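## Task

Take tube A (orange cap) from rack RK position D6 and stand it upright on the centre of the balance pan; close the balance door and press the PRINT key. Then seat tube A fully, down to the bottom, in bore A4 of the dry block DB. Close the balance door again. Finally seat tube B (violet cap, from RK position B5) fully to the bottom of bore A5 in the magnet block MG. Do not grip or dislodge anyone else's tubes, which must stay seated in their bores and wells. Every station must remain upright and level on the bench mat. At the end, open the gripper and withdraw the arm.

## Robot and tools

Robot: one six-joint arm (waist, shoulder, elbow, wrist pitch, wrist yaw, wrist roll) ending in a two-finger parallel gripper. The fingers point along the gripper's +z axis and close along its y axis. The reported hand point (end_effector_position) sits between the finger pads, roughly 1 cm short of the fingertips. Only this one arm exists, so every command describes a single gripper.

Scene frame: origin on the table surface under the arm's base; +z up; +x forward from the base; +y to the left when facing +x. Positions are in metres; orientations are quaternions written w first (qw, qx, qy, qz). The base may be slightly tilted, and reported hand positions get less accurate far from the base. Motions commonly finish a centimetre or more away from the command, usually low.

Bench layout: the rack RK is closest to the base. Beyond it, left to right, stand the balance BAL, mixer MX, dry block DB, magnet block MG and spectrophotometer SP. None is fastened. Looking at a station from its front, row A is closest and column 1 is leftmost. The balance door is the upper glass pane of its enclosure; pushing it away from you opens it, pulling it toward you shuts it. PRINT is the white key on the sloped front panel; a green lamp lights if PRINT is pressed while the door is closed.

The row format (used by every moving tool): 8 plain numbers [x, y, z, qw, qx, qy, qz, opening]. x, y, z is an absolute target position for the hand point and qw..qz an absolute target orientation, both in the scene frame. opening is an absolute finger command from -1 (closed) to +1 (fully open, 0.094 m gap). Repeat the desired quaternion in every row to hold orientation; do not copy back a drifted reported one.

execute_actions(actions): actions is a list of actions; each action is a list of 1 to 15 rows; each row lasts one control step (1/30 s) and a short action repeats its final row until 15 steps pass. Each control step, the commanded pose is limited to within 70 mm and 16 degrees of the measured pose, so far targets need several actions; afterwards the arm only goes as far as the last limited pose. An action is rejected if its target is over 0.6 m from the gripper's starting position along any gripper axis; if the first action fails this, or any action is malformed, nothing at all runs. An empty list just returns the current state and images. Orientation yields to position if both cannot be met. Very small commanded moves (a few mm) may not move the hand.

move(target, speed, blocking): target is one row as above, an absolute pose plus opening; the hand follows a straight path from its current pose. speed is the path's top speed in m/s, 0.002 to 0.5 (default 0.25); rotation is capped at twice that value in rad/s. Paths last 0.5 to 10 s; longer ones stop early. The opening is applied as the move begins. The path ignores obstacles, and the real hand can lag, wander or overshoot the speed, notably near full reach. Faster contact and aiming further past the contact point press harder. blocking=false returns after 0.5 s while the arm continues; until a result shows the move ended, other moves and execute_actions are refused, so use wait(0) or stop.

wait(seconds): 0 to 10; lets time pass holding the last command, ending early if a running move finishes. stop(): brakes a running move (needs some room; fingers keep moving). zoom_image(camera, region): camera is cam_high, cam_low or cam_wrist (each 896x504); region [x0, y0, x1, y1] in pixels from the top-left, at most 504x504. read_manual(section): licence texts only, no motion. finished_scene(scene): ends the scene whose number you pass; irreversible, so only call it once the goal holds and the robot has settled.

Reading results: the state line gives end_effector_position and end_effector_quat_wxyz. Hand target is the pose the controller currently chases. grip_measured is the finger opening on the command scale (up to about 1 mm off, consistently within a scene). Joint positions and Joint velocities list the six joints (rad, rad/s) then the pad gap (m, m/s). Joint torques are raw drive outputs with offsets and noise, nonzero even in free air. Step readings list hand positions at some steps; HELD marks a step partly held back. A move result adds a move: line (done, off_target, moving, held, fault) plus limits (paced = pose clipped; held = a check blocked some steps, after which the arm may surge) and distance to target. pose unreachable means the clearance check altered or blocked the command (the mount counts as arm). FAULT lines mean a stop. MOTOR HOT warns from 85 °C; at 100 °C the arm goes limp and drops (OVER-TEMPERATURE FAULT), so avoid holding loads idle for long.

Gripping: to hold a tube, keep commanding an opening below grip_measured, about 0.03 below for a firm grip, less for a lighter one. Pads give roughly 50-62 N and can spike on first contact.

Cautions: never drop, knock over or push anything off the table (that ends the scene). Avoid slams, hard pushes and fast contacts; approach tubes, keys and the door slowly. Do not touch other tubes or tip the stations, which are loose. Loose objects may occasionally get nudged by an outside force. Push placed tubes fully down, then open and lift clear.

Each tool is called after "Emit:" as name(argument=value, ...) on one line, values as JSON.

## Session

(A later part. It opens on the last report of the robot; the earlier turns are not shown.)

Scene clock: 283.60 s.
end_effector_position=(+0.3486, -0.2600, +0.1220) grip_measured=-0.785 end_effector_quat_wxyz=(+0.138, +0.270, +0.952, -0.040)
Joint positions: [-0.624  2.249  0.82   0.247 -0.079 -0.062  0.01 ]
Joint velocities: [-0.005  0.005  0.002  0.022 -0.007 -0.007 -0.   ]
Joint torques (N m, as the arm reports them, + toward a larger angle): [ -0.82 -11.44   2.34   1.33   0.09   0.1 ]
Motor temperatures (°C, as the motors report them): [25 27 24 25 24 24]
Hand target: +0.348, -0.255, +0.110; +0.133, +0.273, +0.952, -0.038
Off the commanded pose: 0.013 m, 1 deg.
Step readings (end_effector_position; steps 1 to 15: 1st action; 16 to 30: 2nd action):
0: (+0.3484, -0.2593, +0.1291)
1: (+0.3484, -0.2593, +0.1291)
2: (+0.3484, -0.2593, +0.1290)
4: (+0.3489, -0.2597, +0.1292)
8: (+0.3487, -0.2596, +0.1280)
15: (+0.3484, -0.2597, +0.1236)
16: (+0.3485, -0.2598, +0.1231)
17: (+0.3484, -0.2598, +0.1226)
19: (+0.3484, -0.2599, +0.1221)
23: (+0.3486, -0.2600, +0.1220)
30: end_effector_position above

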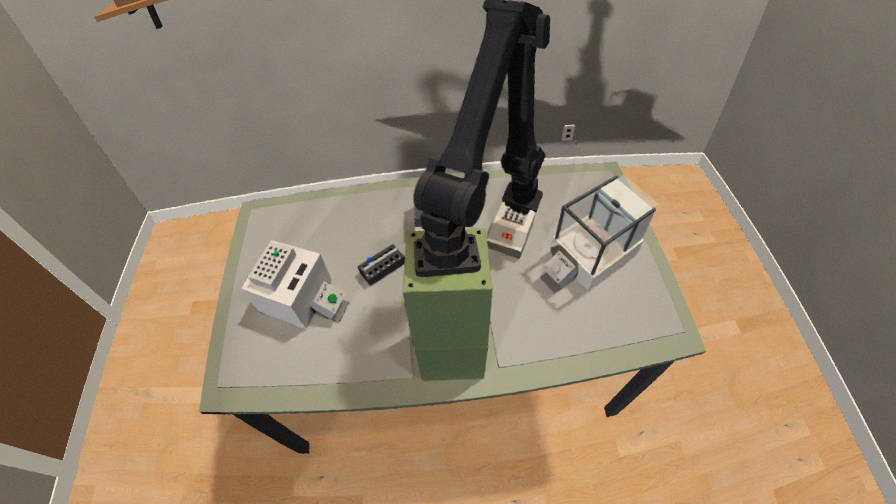

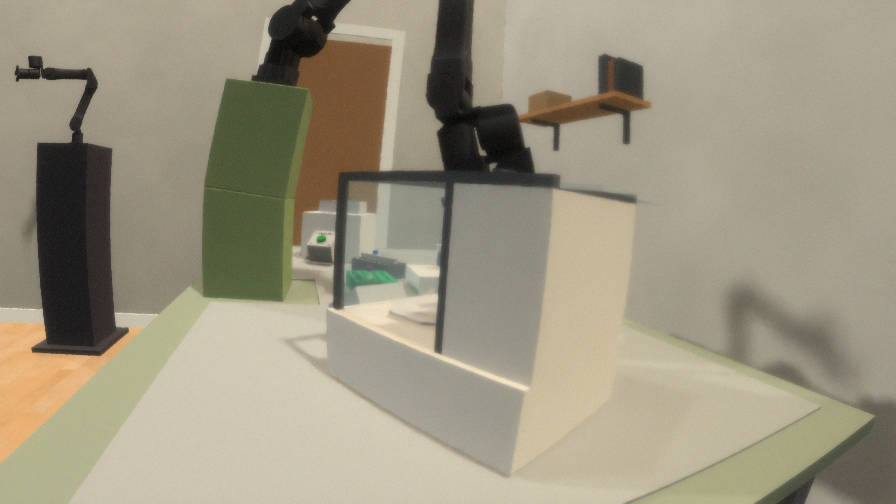

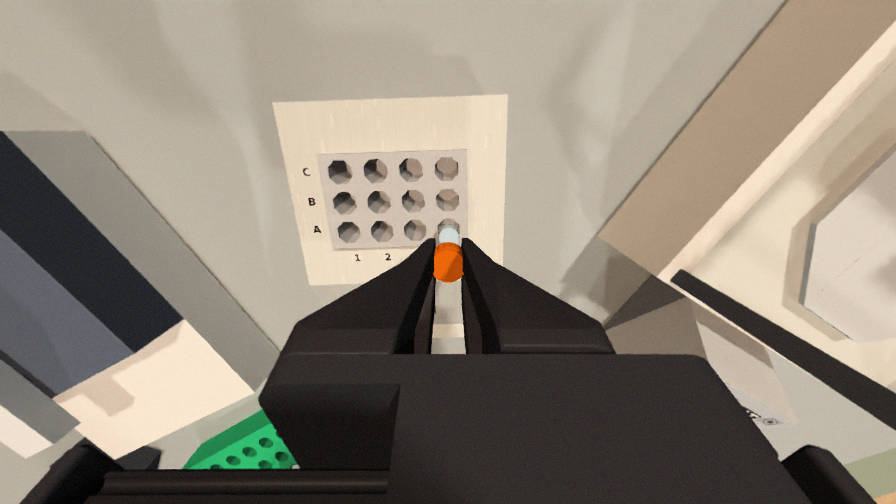

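Emit:
execute_actions(actions=[[[0.3478,-0.2552,0.1095,0.1336,0.2729,0.9517,-0.0383,-0.83],[0.3477,-0.255,0.109,0.1336,0.2729,0.9517,-0.0383,-0.83],[0.3475,-0.2547,0.1085,0.1336,0.2729,0.9517,-0.0383,-0.83],[0.3474,-0.2545,0.108,0.1336,0.2729,0.9517,-0.0383,-0.83],[0.3473,-0.2543,0.1075,0.1336,0.2729,0.9517,-0.0383,-0.83],[0.3473,-0.2543,0.107,0.1336,0.2729,0.9517,-0.0383,-0.83],[0.3473,-0.2543,0.1065,0.1336,0.2729,0.9517,-0.0383,-0.83],[0.3473,-0.2543,0.106,0.1336,0.2729,0.9517,-0.0383,-0.83],[0.3473,-0.2543,0.1055,0.1336,0.2729,0.9517,-0.0383,-0.83],[0.3473,-0.2543,0.105,0.1336,0.2729,0.9517,-0.0383,-0.83],[0.3473,-0.2543,0.1045,0.1336,0.2729,0.9517,-0.0383,-0.83],[0.3473,-0.2543,0.104,0.1336,0.2729,0.9517,-0.0383,-0.83],[0.3473,-0.2543,0.1035,0.1336,0.2729,0.9517,-0.0383,-0.83],[0.3473,-0.2543,0.103,0.1336,0.2729,0.9517,-0.0383,-0.83],[0.3473,-0.2543,0.1025,0.1336,0.2729,0.9517,-0.0383,-0.83]],[[0.3473,-0.2543,0.102,0.1336,0.2729,0.9517,-0.0383,-0.83],[0.3473,-0.2543,0.1015,0.1336,0.2729,0.9517,-0.0383,-0.83],[0.3473,-0.2543,0.101,0.1336,0.2729,0.9517,-0.0383,-0.83]]])

Emit:
zoom_image(camera="cam_wrist", region=[368, 150, 528, 290])

Scene clock: 296.50 s.
end_effector_position=(+0.3479, -0.2595, +0.1132) grip_measured=-0.785 end_effector_quat_wxyz=(+0.138, +0.270, +0.952, -0.040)
Joint positions: [-0.623  2.276  0.829  0.264 -0.078 -0.059  0.01 ]
Joint velocities: [-0.015 -0.005  0.007  0.007  0.022 -0.154 -0.001]
Joint torques (N m, as the arm reports them, + toward a larger angle): [ -0.74 -11.53   2.2    1.35   0.1    0.09]
Motor temperatures (°C, as the motors report them): [25 27 24 25 24 24]
Hand target: +0.347, -0.254, +0.101; +0.134, +0.273, +0.952, -0.038
Off the commanded pose: 0.013 m, 1 deg.
Step readings (end_effector_position; steps 1 to 15: 1st action; 16 to 30: 2nd action):
0: (+0.3486, -0.2600, +0.1220)
1: (+0.3487, -0.2600, +0.1221)
2: (+0.3488, -0.2602, +0.1221)
4: (+0.3490, -0.2604, +0.1220)
8: (+0.3483, -0.2600, +0.1204)
15: (+0.3475, -0.2594, +0.1157)
16: (+0.3477, -0.2596, +0.1152)
17: (+0.3479, -0.2595, +0.1148)
19: (+0.3479, -0.2594, +0.1139)
23: (+0.3479, -0.2595, +0.1132)
30: end_effector_position above

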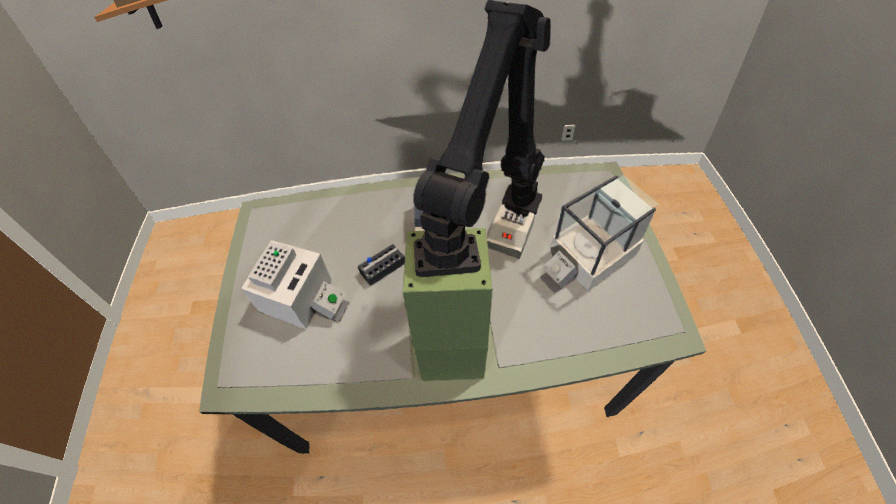

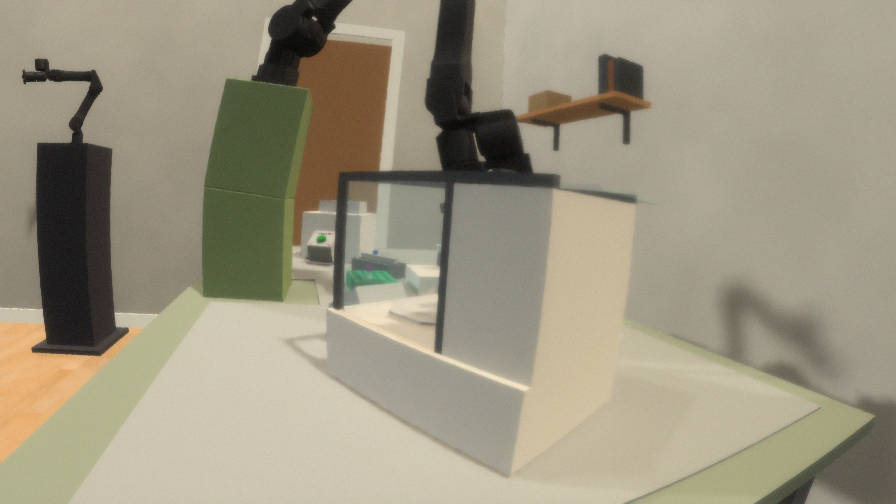

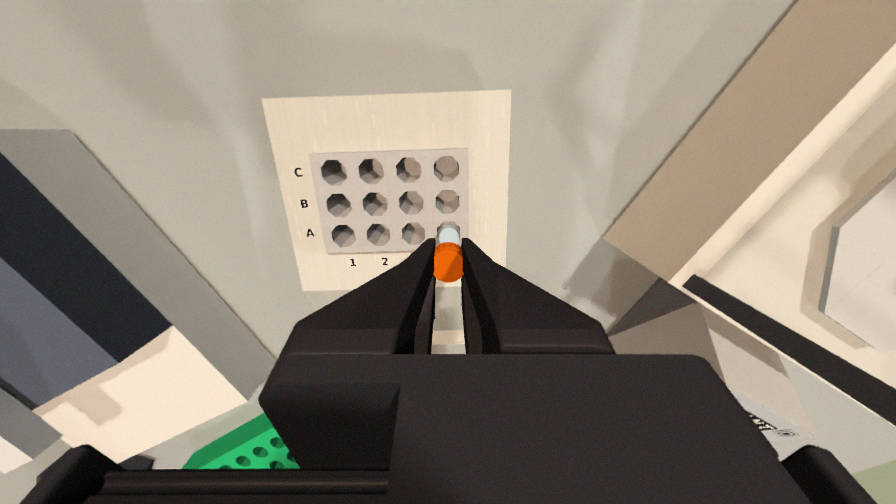

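Region (368, 150, 528, 290) of cam_wrist's 896x504 image, scaled by 3.150, with more detail than that image has; it fills the top 441 rows of this view, and the rest is white.

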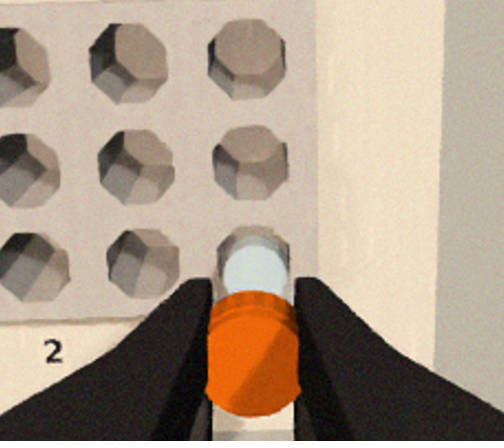

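In. Continue down.

Emit:
execute_actions(actions=[[[0.3474,-0.2541,0.100,0.1336,0.2729,0.9517,-0.0383,-0.83],[0.3475,-0.254,0.099,0.1336,0.2729,0.9517,-0.0383,-0.83],[0.3475,-0.254,0.098,0.1336,0.2729,0.9517,-0.0383,-0.83],[0.3475,-0.254,0.097,0.1336,0.2729,0.9517,-0.0383,-0.83],[0.3475,-0.254,0.096,0.1336,0.2729,0.9517,-0.0383,-0.83],[0.3475,-0.254,0.095,0.1336,0.2729,0.9517,-0.0383,-0.83],[0.3475,-0.254,0.094,0.1336,0.2729,0.9517,-0.0383,-0.83],[0.3475,-0.254,0.093,0.1336,0.2729,0.9517,-0.0383,-0.83],[0.3475,-0.254,0.092,0.1336,0.2729,0.9517,-0.0383,-0.83],[0.3475,-0.254,0.091,0.1336,0.2729,0.9517,-0.0383,-0.83],[0.3475,-0.254,0.090,0.1336,0.2729,0.9517,-0.0383,-0.83],[0.3475,-0.254,0.089,0.1336,0.2729,0.9517,-0.0383,-0.83],[0.3475,-0.254,0.088,0.1336,0.2729,0.9517,-0.0383,-0.83],[0.3475,-0.254,0.087,0.1336,0.2729,0.9517,-0.0383,-0.83],[0.3475,-0.254,0.086,0.1336,0.2729,0.9517,-0.0383,-0.83]],
[[0.3475,-0.254,0.085,0.1336,0.2729,0.9517,-0.0383,-0.83],[0.3475,-0.254,0.084,0.1336,0.2729,0.9517,-0.0383,-0.83],[0.3475,-0.254,0.083,0.1336,0.2729,0.9517,-0.0383,-0.83],[0.3475,-0.254,0.082,0.1336,0.2729,0.9517,-0.0383,-0.83],[0.3475,-0.254,0.081,0.1336,0.2729,0.9517,-0.0383,-0.83],[0.3475,-0.254,0.080,0.1336,0.2729,0.9517,-0.0383,-0.83],[0.3475,-0.254,0.079,0.1336,0.2729,0.9517,-0.0383,-0.83],[0.3475,-0.254,0.078,0.1336,0.2729,0.9517,-0.0383,-0.83],[0.3475,-0.254,0.077,0.1336,0.2729,0.9517,-0.0383,-0.83],[0.3475,-0.254,0.076,0.1336,0.2729,0.9517,-0.0383,-0.83],[0.3475,-0.254,0.075,0.1336,0.2729,0.9517,-0.0383,-0.83],[0.3475,-0.254,0.074,0.1336,0.2729,0.9517,-0.0383,-0.83],[0.3475,-0.254,0.073,0.1336,0.2729,0.9517,-0.0383,-0.83],[0.3475,-0.254,0.072,0.1336,0.2729,0.9517,-0.0383,-0.83],[0.3475,-0.254,0.071,0.1336,0.2729,0.9517,-0.0383,-0.83]],[[0.3475,-0.254,0.070,0.1336,0.2729,0.9517,-0.0383,-0.83]]])

Scene clock: 319.03 s.
end_effector_position=(+0.3488, -0.2600, +0.0882) grip_measured=-0.785 end_effector_quat_wxyz=(+0.139, +0.270, +0.952, -0.041)
Joint positions: [-0.618  2.352  0.867  0.305 -0.076 -0.054  0.01 ]
Joint velocities: [ 0.005 -0.005 -0.007  0.012 -0.037  0.022 -0.   ]
Joint torques (N m, as the arm reports them, + toward a larger angle): [ -0.68 -10.58   2.49   1.6    0.1    0.11]
Motor temperatures (°C, as the motors report them): [25 27 23 25 24 24]
Hand target: +0.347, -0.254, +0.071; +0.133, +0.273, +0.952, -0.038
Off the commanded pose: 0.019 m, 1 deg.
Step readings (end_effector_position; steps 1 to 15: 1st action; 16 to 30: 2nd action; 31 to 45: 3rd action):
0: (+0.3479, -0.2595, +0.1132)
1: (+0.3480, -0.2596, +0.1132)
2: (+0.3479, -0.2595, +0.1130)
4: (+0.3482, -0.2594, +0.1122)
8: (+0.3483, -0.2594, +0.1080)
15: (+0.3483, -0.2594, +0.1001)
16: (+0.3483, -0.2595, +0.0993)
17: (+0.3483, -0.2596, +0.0983)
19: (+0.3482, -0.2594, +0.0963)
23: (+0.3484, -0.2597, +0.0924)
30: (+0.3488, -0.2600, +0.0883)
31: (+0.3487, -0.2600, +0.0881)
32: (+0.3487, -0.2600, +0.0881)
34: (+0.3488, -0.2600, +0.0882)
38: (+0.3488, -0.2600, +0.0882)
45: end_effector_position above

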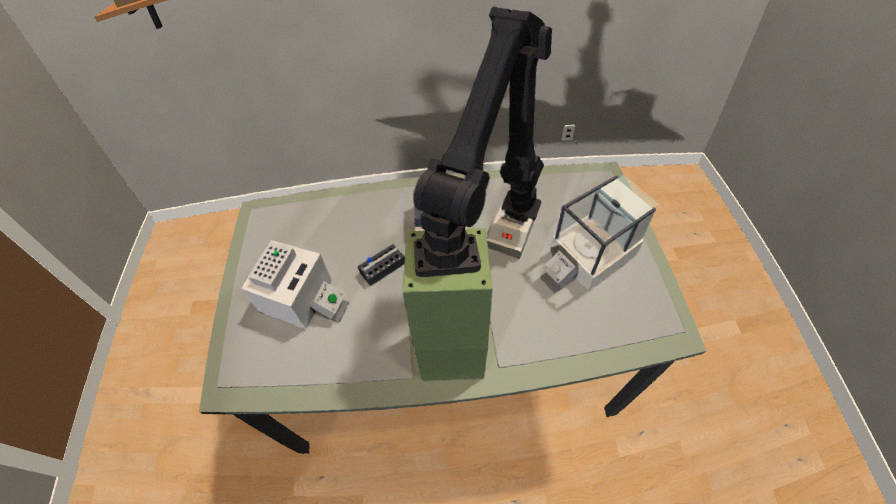

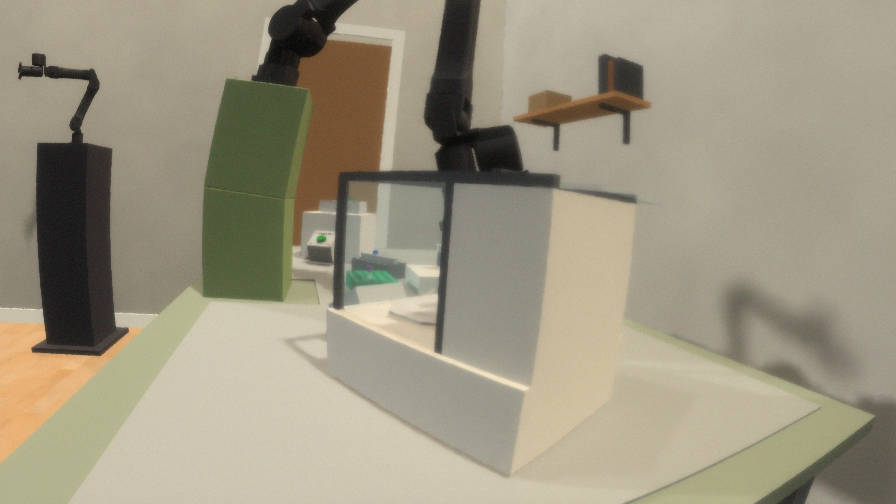

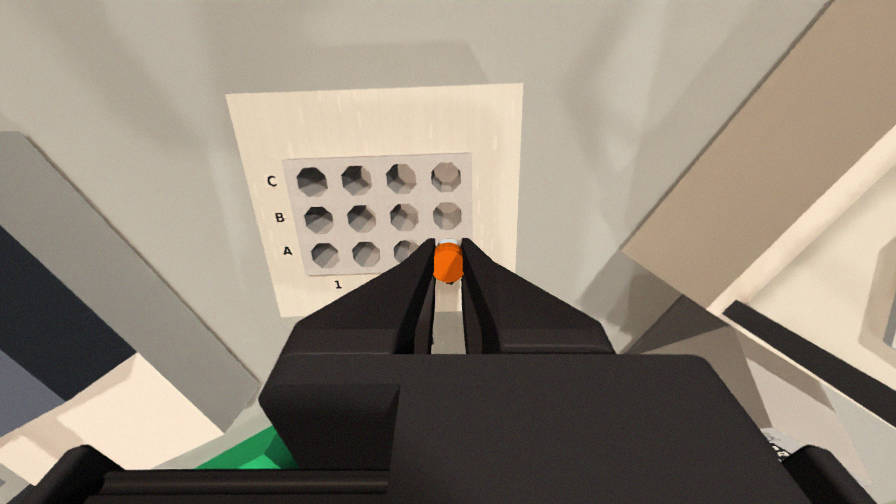

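Emit:
execute_actions(actions=[[[0.3475,-0.254,0.070,0.1336,0.2729,0.9517,-0.0383,-0.81],[0.3475,-0.254,0.070,0.1336,0.2729,0.9517,-0.0383,-0.79],[0.3475,-0.254,0.070,0.1336,0.2729,0.9517,-0.0383,-0.77],[0.3475,-0.254,0.070,0.1336,0.2729,0.9517,-0.0383,-0.74],[0.3475,-0.254,0.070,0.1336,0.2729,0.9517,-0.0383,-0.7],[0.3475,-0.254,0.070,0.1336,0.2729,0.9517,-0.0383,-0.66],[0.3475,-0.254,0.070,0.1336,0.2729,0.9517,-0.0383,-0.62],[0.3475,-0.254,0.070,0.1336,0.2729,0.9517,-0.0383,-0.58]]])

Scene clock: 324.83 s.
end_effector_position=(+0.3478, -0.2621, +0.0877) grip_measured=-0.583 end_effector_quat_wxyz=(+0.137, +0.272, +0.951, -0.047)
Joint positions: [-0.618  2.354  0.868  0.306 -0.063 -0.054  0.02 ]
Joint velocities: [-0.005 -0.024  0.017 -0.002 -0.066  0.037 -0.   ]
Joint torques (N m, as the arm reports them, + toward a larger angle): [ -0.69 -10.67   2.44   1.5   -0.34   0.11]
Motor temperatures (°C, as the motors report them): [25 27 23 25 24 24]
Hand target: +0.347, -0.254, +0.071; +0.133, +0.273, +0.952, -0.038
Off the commanded pose: 0.019 m, 1 deg.
Step readings (end_effector_position):
0: (+0.3488, -0.2600, +0.0882)
1: (+0.3488, -0.2600, +0.0882)
2: (+0.3488, -0.2600, +0.0882)
4: (+0.3488, -0.2600, +0.0882)
8: (+0.3481, -0.2618, +0.0877)
15: end_effector_position above

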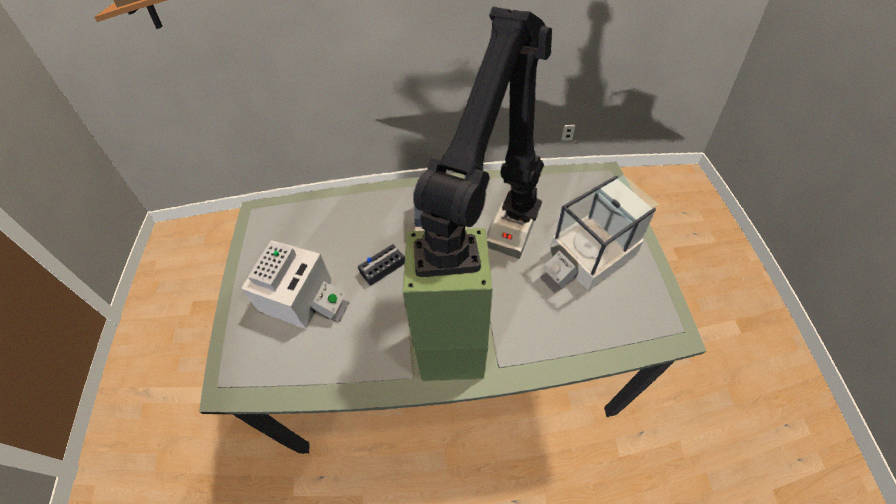

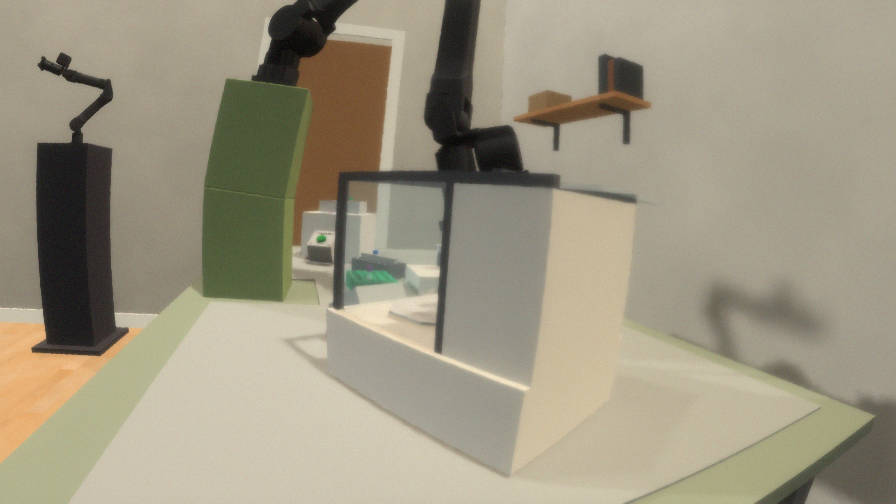

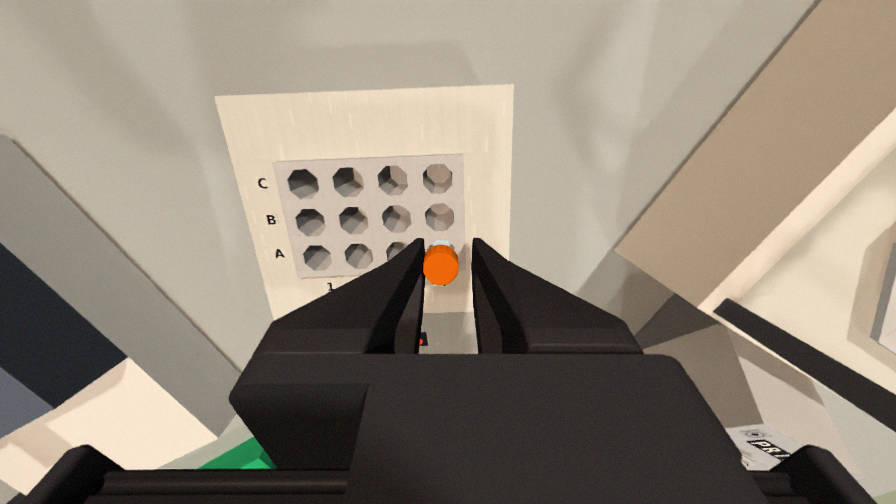

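Emit:
execute_actions(actions=[[[0.347,-0.254,0.076,0.1336,0.2729,0.9517,-0.0383,-0.56],[0.346,-0.254,0.082,0.1336,0.2729,0.9517,-0.0383,-0.54],[0.345,-0.253,0.088,0.1336,0.2729,0.9517,-0.0383,-0.52],[0.344,-0.252,0.092,0.1336,0.2729,0.9517,-0.0383,-0.5],[0.343,-0.252,0.095,0.1336,0.2729,0.9517,-0.0383,-0.48],[0.343,-0.252,0.098,0.1336,0.2729,0.9517,-0.0383,-0.46],[0.343,-0.252,0.101,0.1336,0.2729,0.9517,-0.0383,-0.45],[0.343,-0.252,0.104,0.1336,0.2729,0.9517,-0.0383,-0.45],[0.343,-0.252,0.107,0.1336,0.2729,0.9517,-0.0383,-0.45],[0.343,-0.252,0.110,0.1336,0.2729,0.9517,-0.0383,-0.45],[0.343,-0.252,0.113,0.1336,0.2729,0.9517,-0.0383,-0.45],[0.343,-0.252,0.116,0.1336,0.2729,0.9517,-0.0383,-0.45],[0.343,-0.252,0.119,0.1336,0.2729,0.9517,-0.0383,-0.45],[0.343,-0.252,0.121,0.1336,0.2729,0.9517,-0.0383,-0.45],[0.343,-0.252,0.122,0.1336,0.2729,0.9517,-0.0383,-0.45]],[[0.343,-0.252,0.122,0.1336,0.2729,0.9517,-0.0383,-0.45],[0.343,-0.252,0.122,0.1336,0.2729,0.9517,-0.0383,-0.45],[0.343,-0.252,0.122,0.1336,0.2729,0.9517,-0.0383,-0.45],[0.343,-0.252,0.122,0.1336,0.2729,0.9517,-0.0383,-0.45],[0.343,-0.252,0.122,0.1336,0.2729,0.9517,-0.0383,-0.45],[0.343,-0.252,0.122,0.1336,0.2729,0.9517,-0.0383,-0.45],[0.343,-0.252,0.122,0.1336,0.2729,0.9517,-0.0383,-1]]])

Scene clock: 344.00 s.
end_effector_position=(+0.3426, -0.2549, +0.1194) grip_measured=-0.986 end_effector_quat_wxyz=(+0.135, +0.272, +0.952, -0.042)
Joint positions: [-0.62   2.255  0.805  0.263 -0.072 -0.054  0.001]
Joint velocities: [-0.005 -0.005  0.017 -0.017  0.037  0.022 -0.001]
Joint torques (N m, as the arm reports them, + toward a larger angle): [ -1.25 -14.45   0.64   0.37  -0.15   0.01]
Motor temperatures (°C, as the motors report them): [25 27 23 25 24 24]
Hand target: +0.343, -0.252, +0.122; +0.134, +0.273, +0.952, -0.038
Off the commanded pose: 0.004 m, 0 deg.
Step readings (end_effector_position; steps 1 to 15: 1st action; 16 to 30: 2nd action):
0: (+0.3478, -0.2621, +0.0877)
1: (+0.3476, -0.2624, +0.0877)
2: (+0.3471, -0.2624, +0.0877)
4: (+0.3464, -0.2617, +0.0882)
8: (+0.3383, -0.2542, +0.0902)
15: (+0.3344, -0.2497, +0.1082)
16: (+0.3364, -0.2510, +0.1114)
17: (+0.3387, -0.2524, +0.1144)
19: (+0.3421, -0.2546, +0.1184)
23: (+0.3429, -0.2551, +0.1195)
30: end_effector_position above

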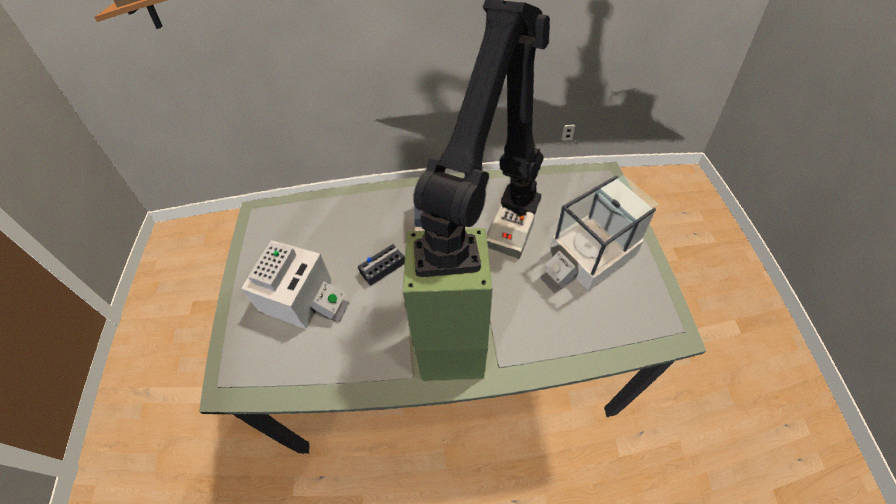

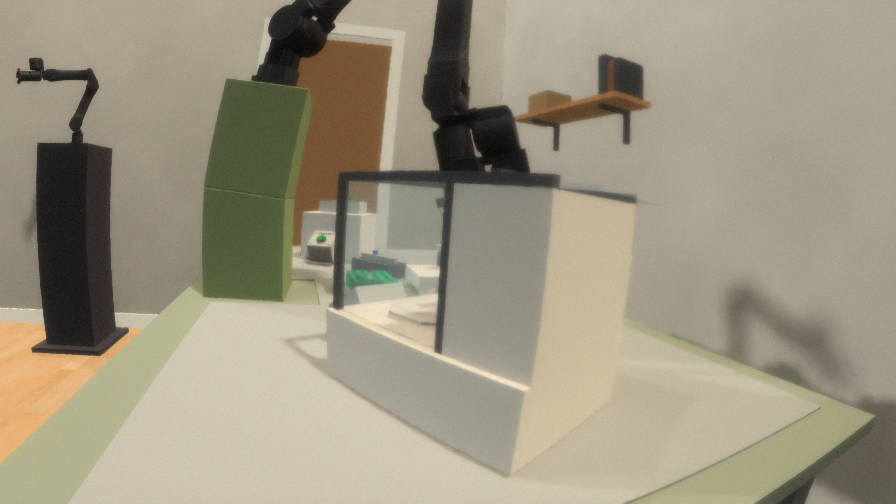

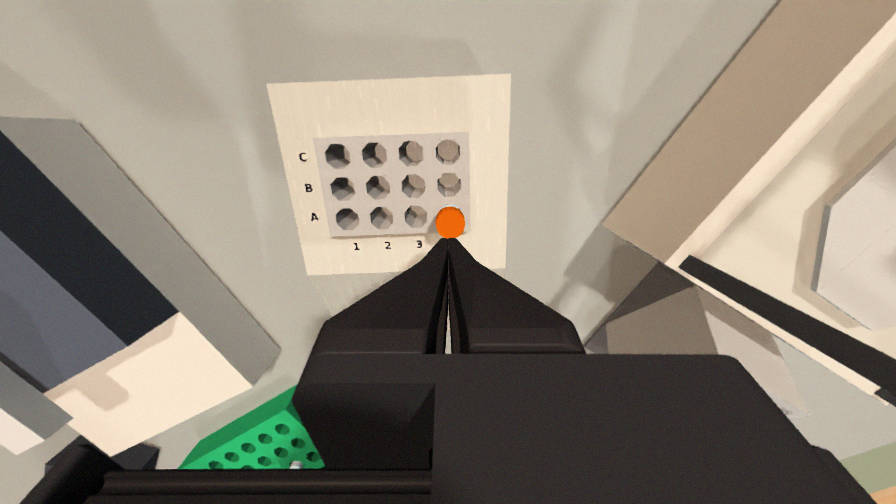

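Emit:
move(target=[0.346,-0.2545,0.080,0.1336,0.2729,0.9517,-0.0383,-1], speed=0.025)

Scene clock: 353.17 s.
end_effector_position=(+0.3481, -0.2600, +0.1039) grip_measured=-0.986 end_effector_quat_wxyz=(+0.141, +0.271, +0.951, -0.044)
Joint positions: [-0.62   2.306  0.839  0.294 -0.072 -0.054  0.001]
Joint velocities: [-0.005 -0.015  0.017  0.007  0.007 -0.007  0.   ]
Joint torques (N m, as the arm reports them, + toward a larger angle): [-0.95 -9.31  3.42  1.59 -0.09  0.06]
Motor temperatures (°C, as the motors report them): [25 27 23 25 24 24]
Hand target: +0.345, -0.254, +0.081; +0.134, +0.273, +0.952, -0.038
Off the commanded pose: 0.025 m, 1 deg.
move: off_target

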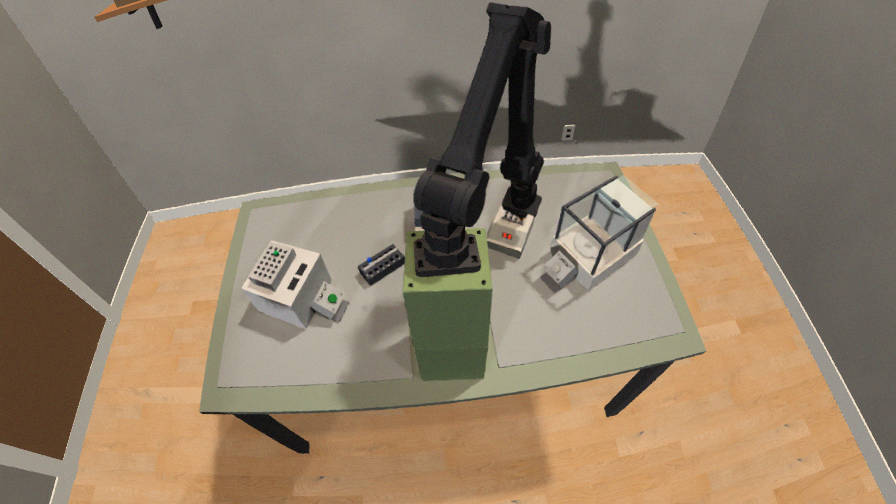

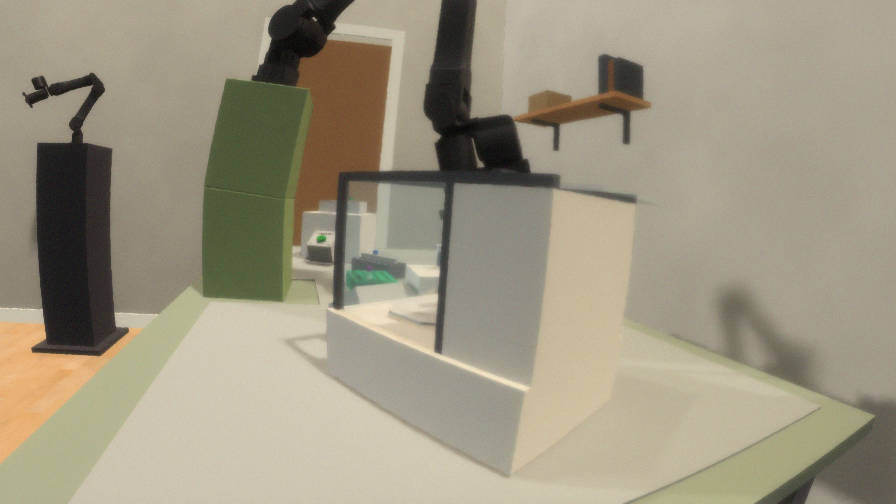

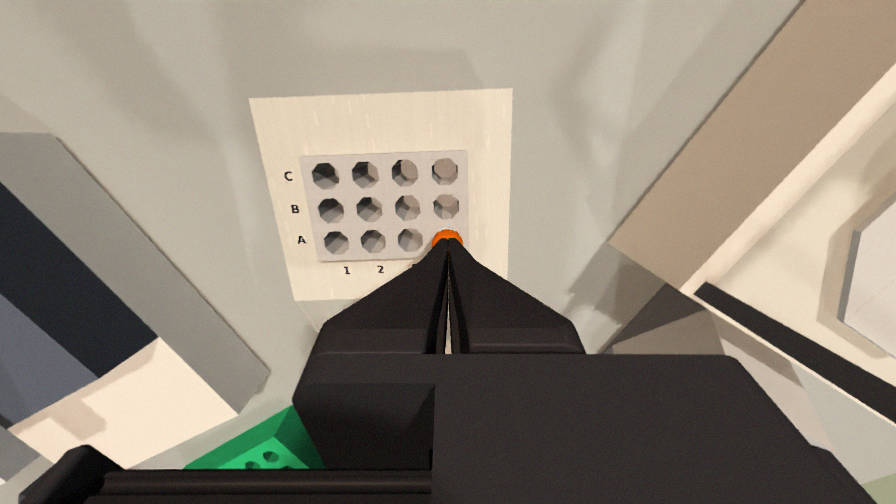

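Solid; home. Now shut the door.

Emit:
move(target=[0.345,-0.28,0.28,0.1336,0.2729,0.9517,-0.0383,-1], speed=0.2)

Emit:
move(target=[0.27,-0.546,0.262,0,0.5225,0.8526,0,-1])

Emit:
move(target=[0.271,-0.546,0.219,0,0.5225,0.8526,0,-1], speed=0.05)

Scene clock: 360.87 s.
end_effector_position=(+0.3492, -0.2799, +0.2820) grip_measured=-0.986 end_effector_quat_wxyz=(+0.139, +0.277, +0.950, -0.041)
Joint positions: [-0.688  1.767  0.75  -0.168 -0.101 -0.106  0.001]
Joint velocities: [-0.005 -0.015  0.002  0.007  0.007  0.037  0.001]
Joint torques (N m, as the arm reports them, + toward a larger angle): [ -2.03 -12.63   4.82   0.39  -0.18  -0.18]
Motor temperatures (°C, as the motors report them): [25 27 23 25 24 24]
Hand target: +0.344, -0.279, +0.281; +0.134, +0.273, +0.952, -0.039
Off the commanded pose: 0.005 m, 1 deg.
move: done

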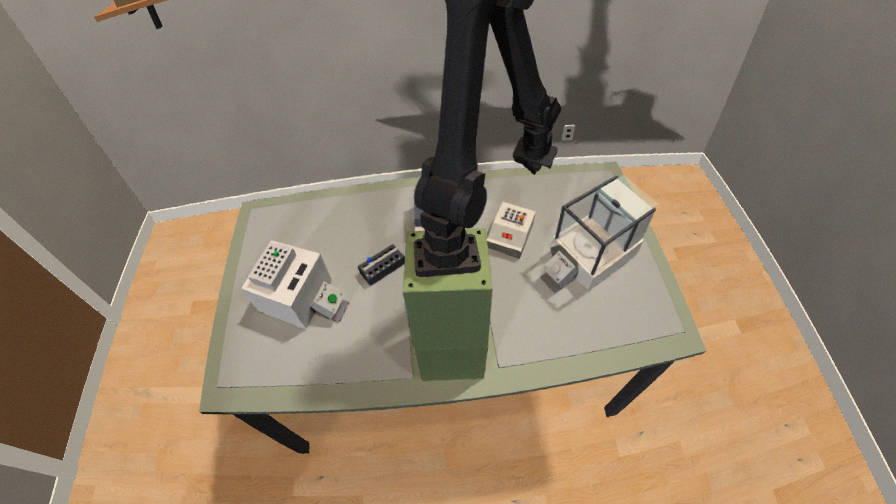

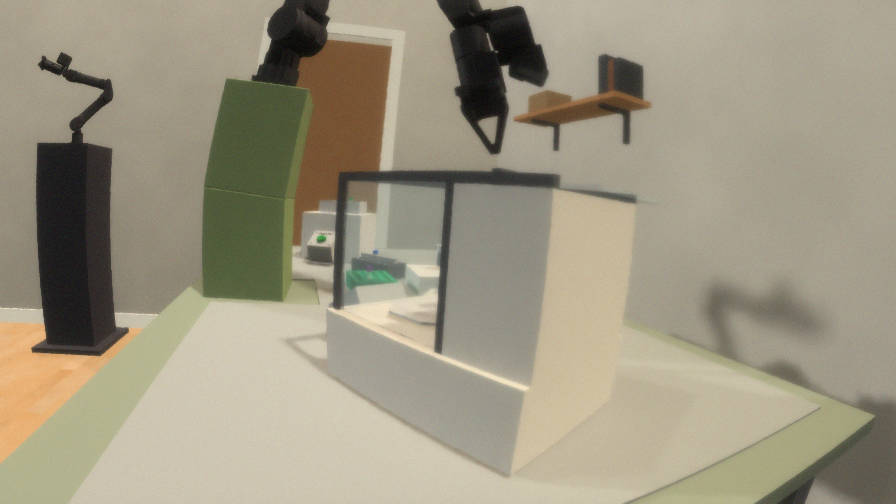

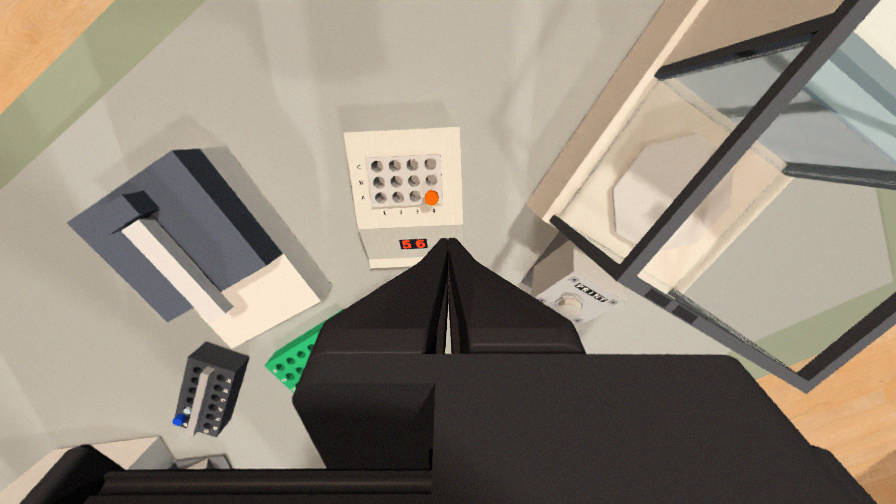

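Scene clock: 362.60 s.
end_effector_position=(+0.2639, -0.5415, +0.2757) grip_measured=-0.986 end_effector_quat_wxyz=(+0.006, +0.517, +0.856, -0.005)
Joint positions: [-1.116  2.168  1.496 -0.824 -0.1   -0.038  0.001]
Joint velocities: [ 0.015 -0.015  0.012  0.002  0.095 -0.066 -0.   ]
Joint torques (N m, as the arm reports them, + toward a larger angle): [ -2.41 -15.98  10.86  -0.21   0.05   0.11]
Motor temperatures (°C, as the motors report them): [25 27 24 25 24 24]
Hand target: +0.268, -0.546, +0.263; +0.000, +0.523, +0.853, -0.002
Off the commanded pose: 0.016 m, 1 deg.
move: off_target

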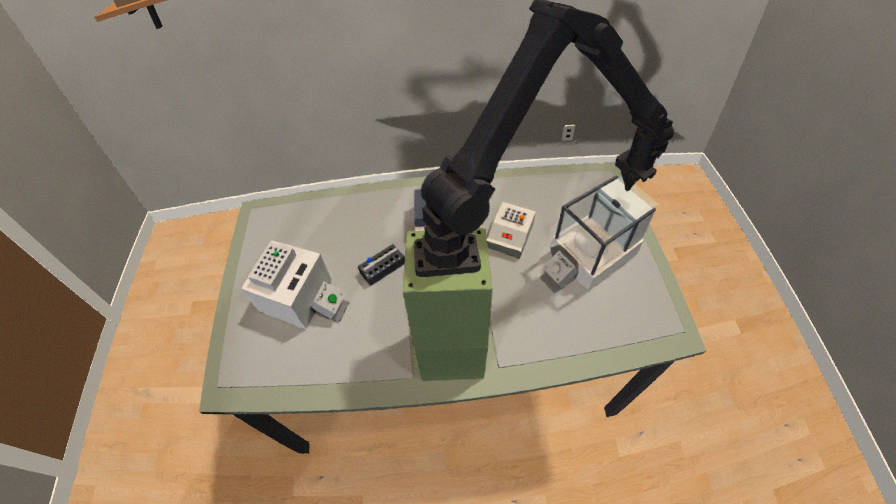

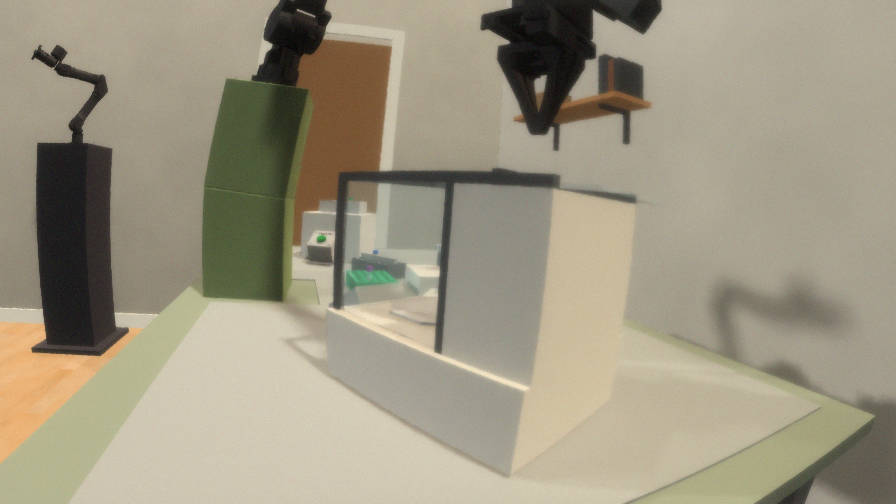

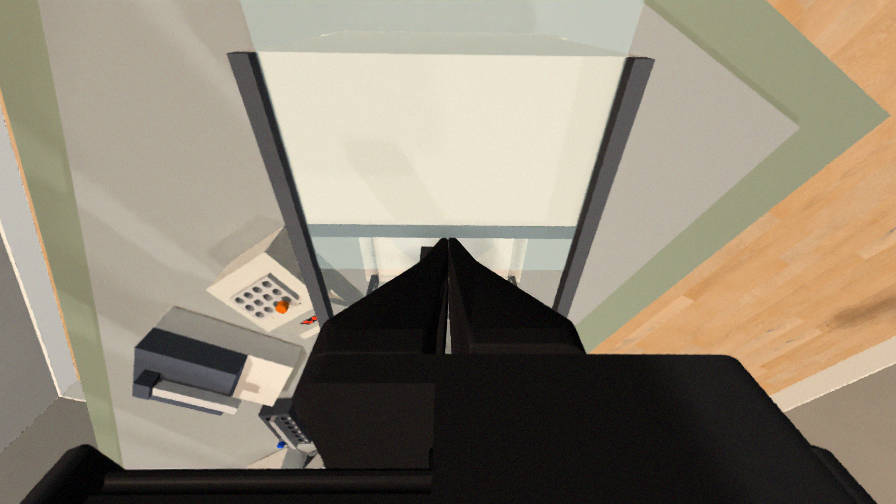

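Scene clock: 364.23 s.
end_effector_position=(+0.2607, -0.5391, +0.2321) grip_measured=-0.986 end_effector_quat_wxyz=(-0.003, +0.521, +0.853, +0.002)
Joint positions: [-1.112  2.25   1.508 -0.776 -0.1   -0.025  0.001]
Joint velocities: [-0.015 -0.005 -0.012 -0.012 -0.051  0.007 -0.001]
Joint torques (N m, as the arm reports them, + toward a larger angle): [ -1.85 -16.34  10.38   0.53  -0.04   0.1 ]
Motor temperatures (°C, as the motors report them): [25 27 24 25 24 24]
Hand target: +0.271, -0.546, +0.219; +0.000, +0.523, +0.853, +0.000
Off the commanded pose: 0.018 m, 0 deg.
move: off_target

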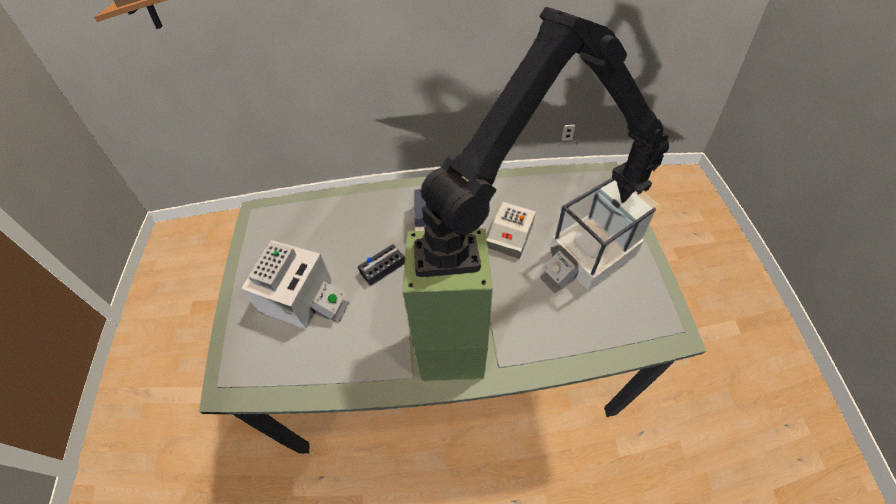

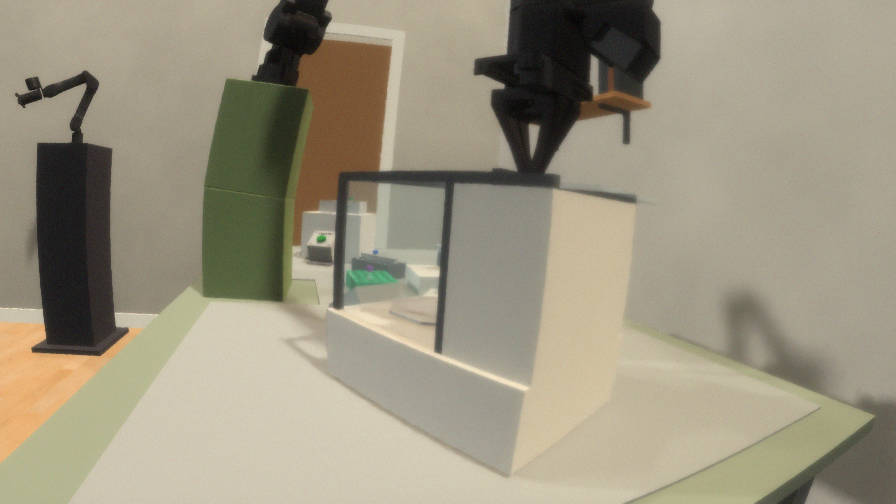

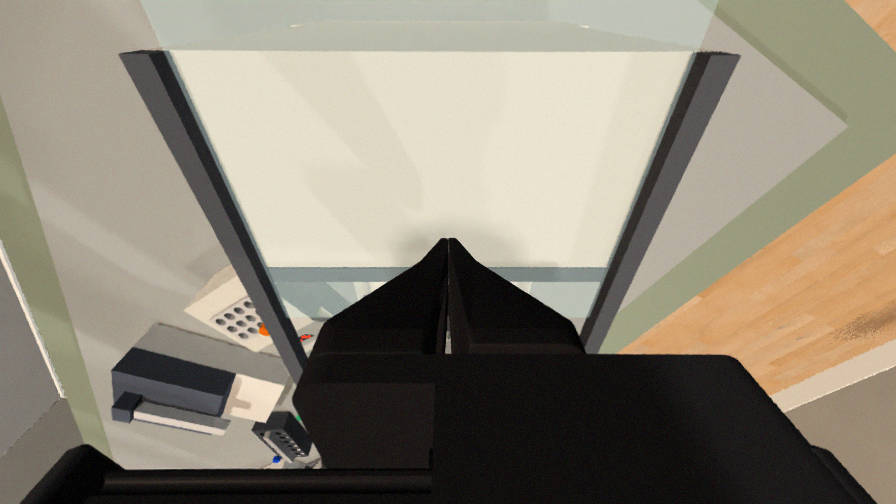

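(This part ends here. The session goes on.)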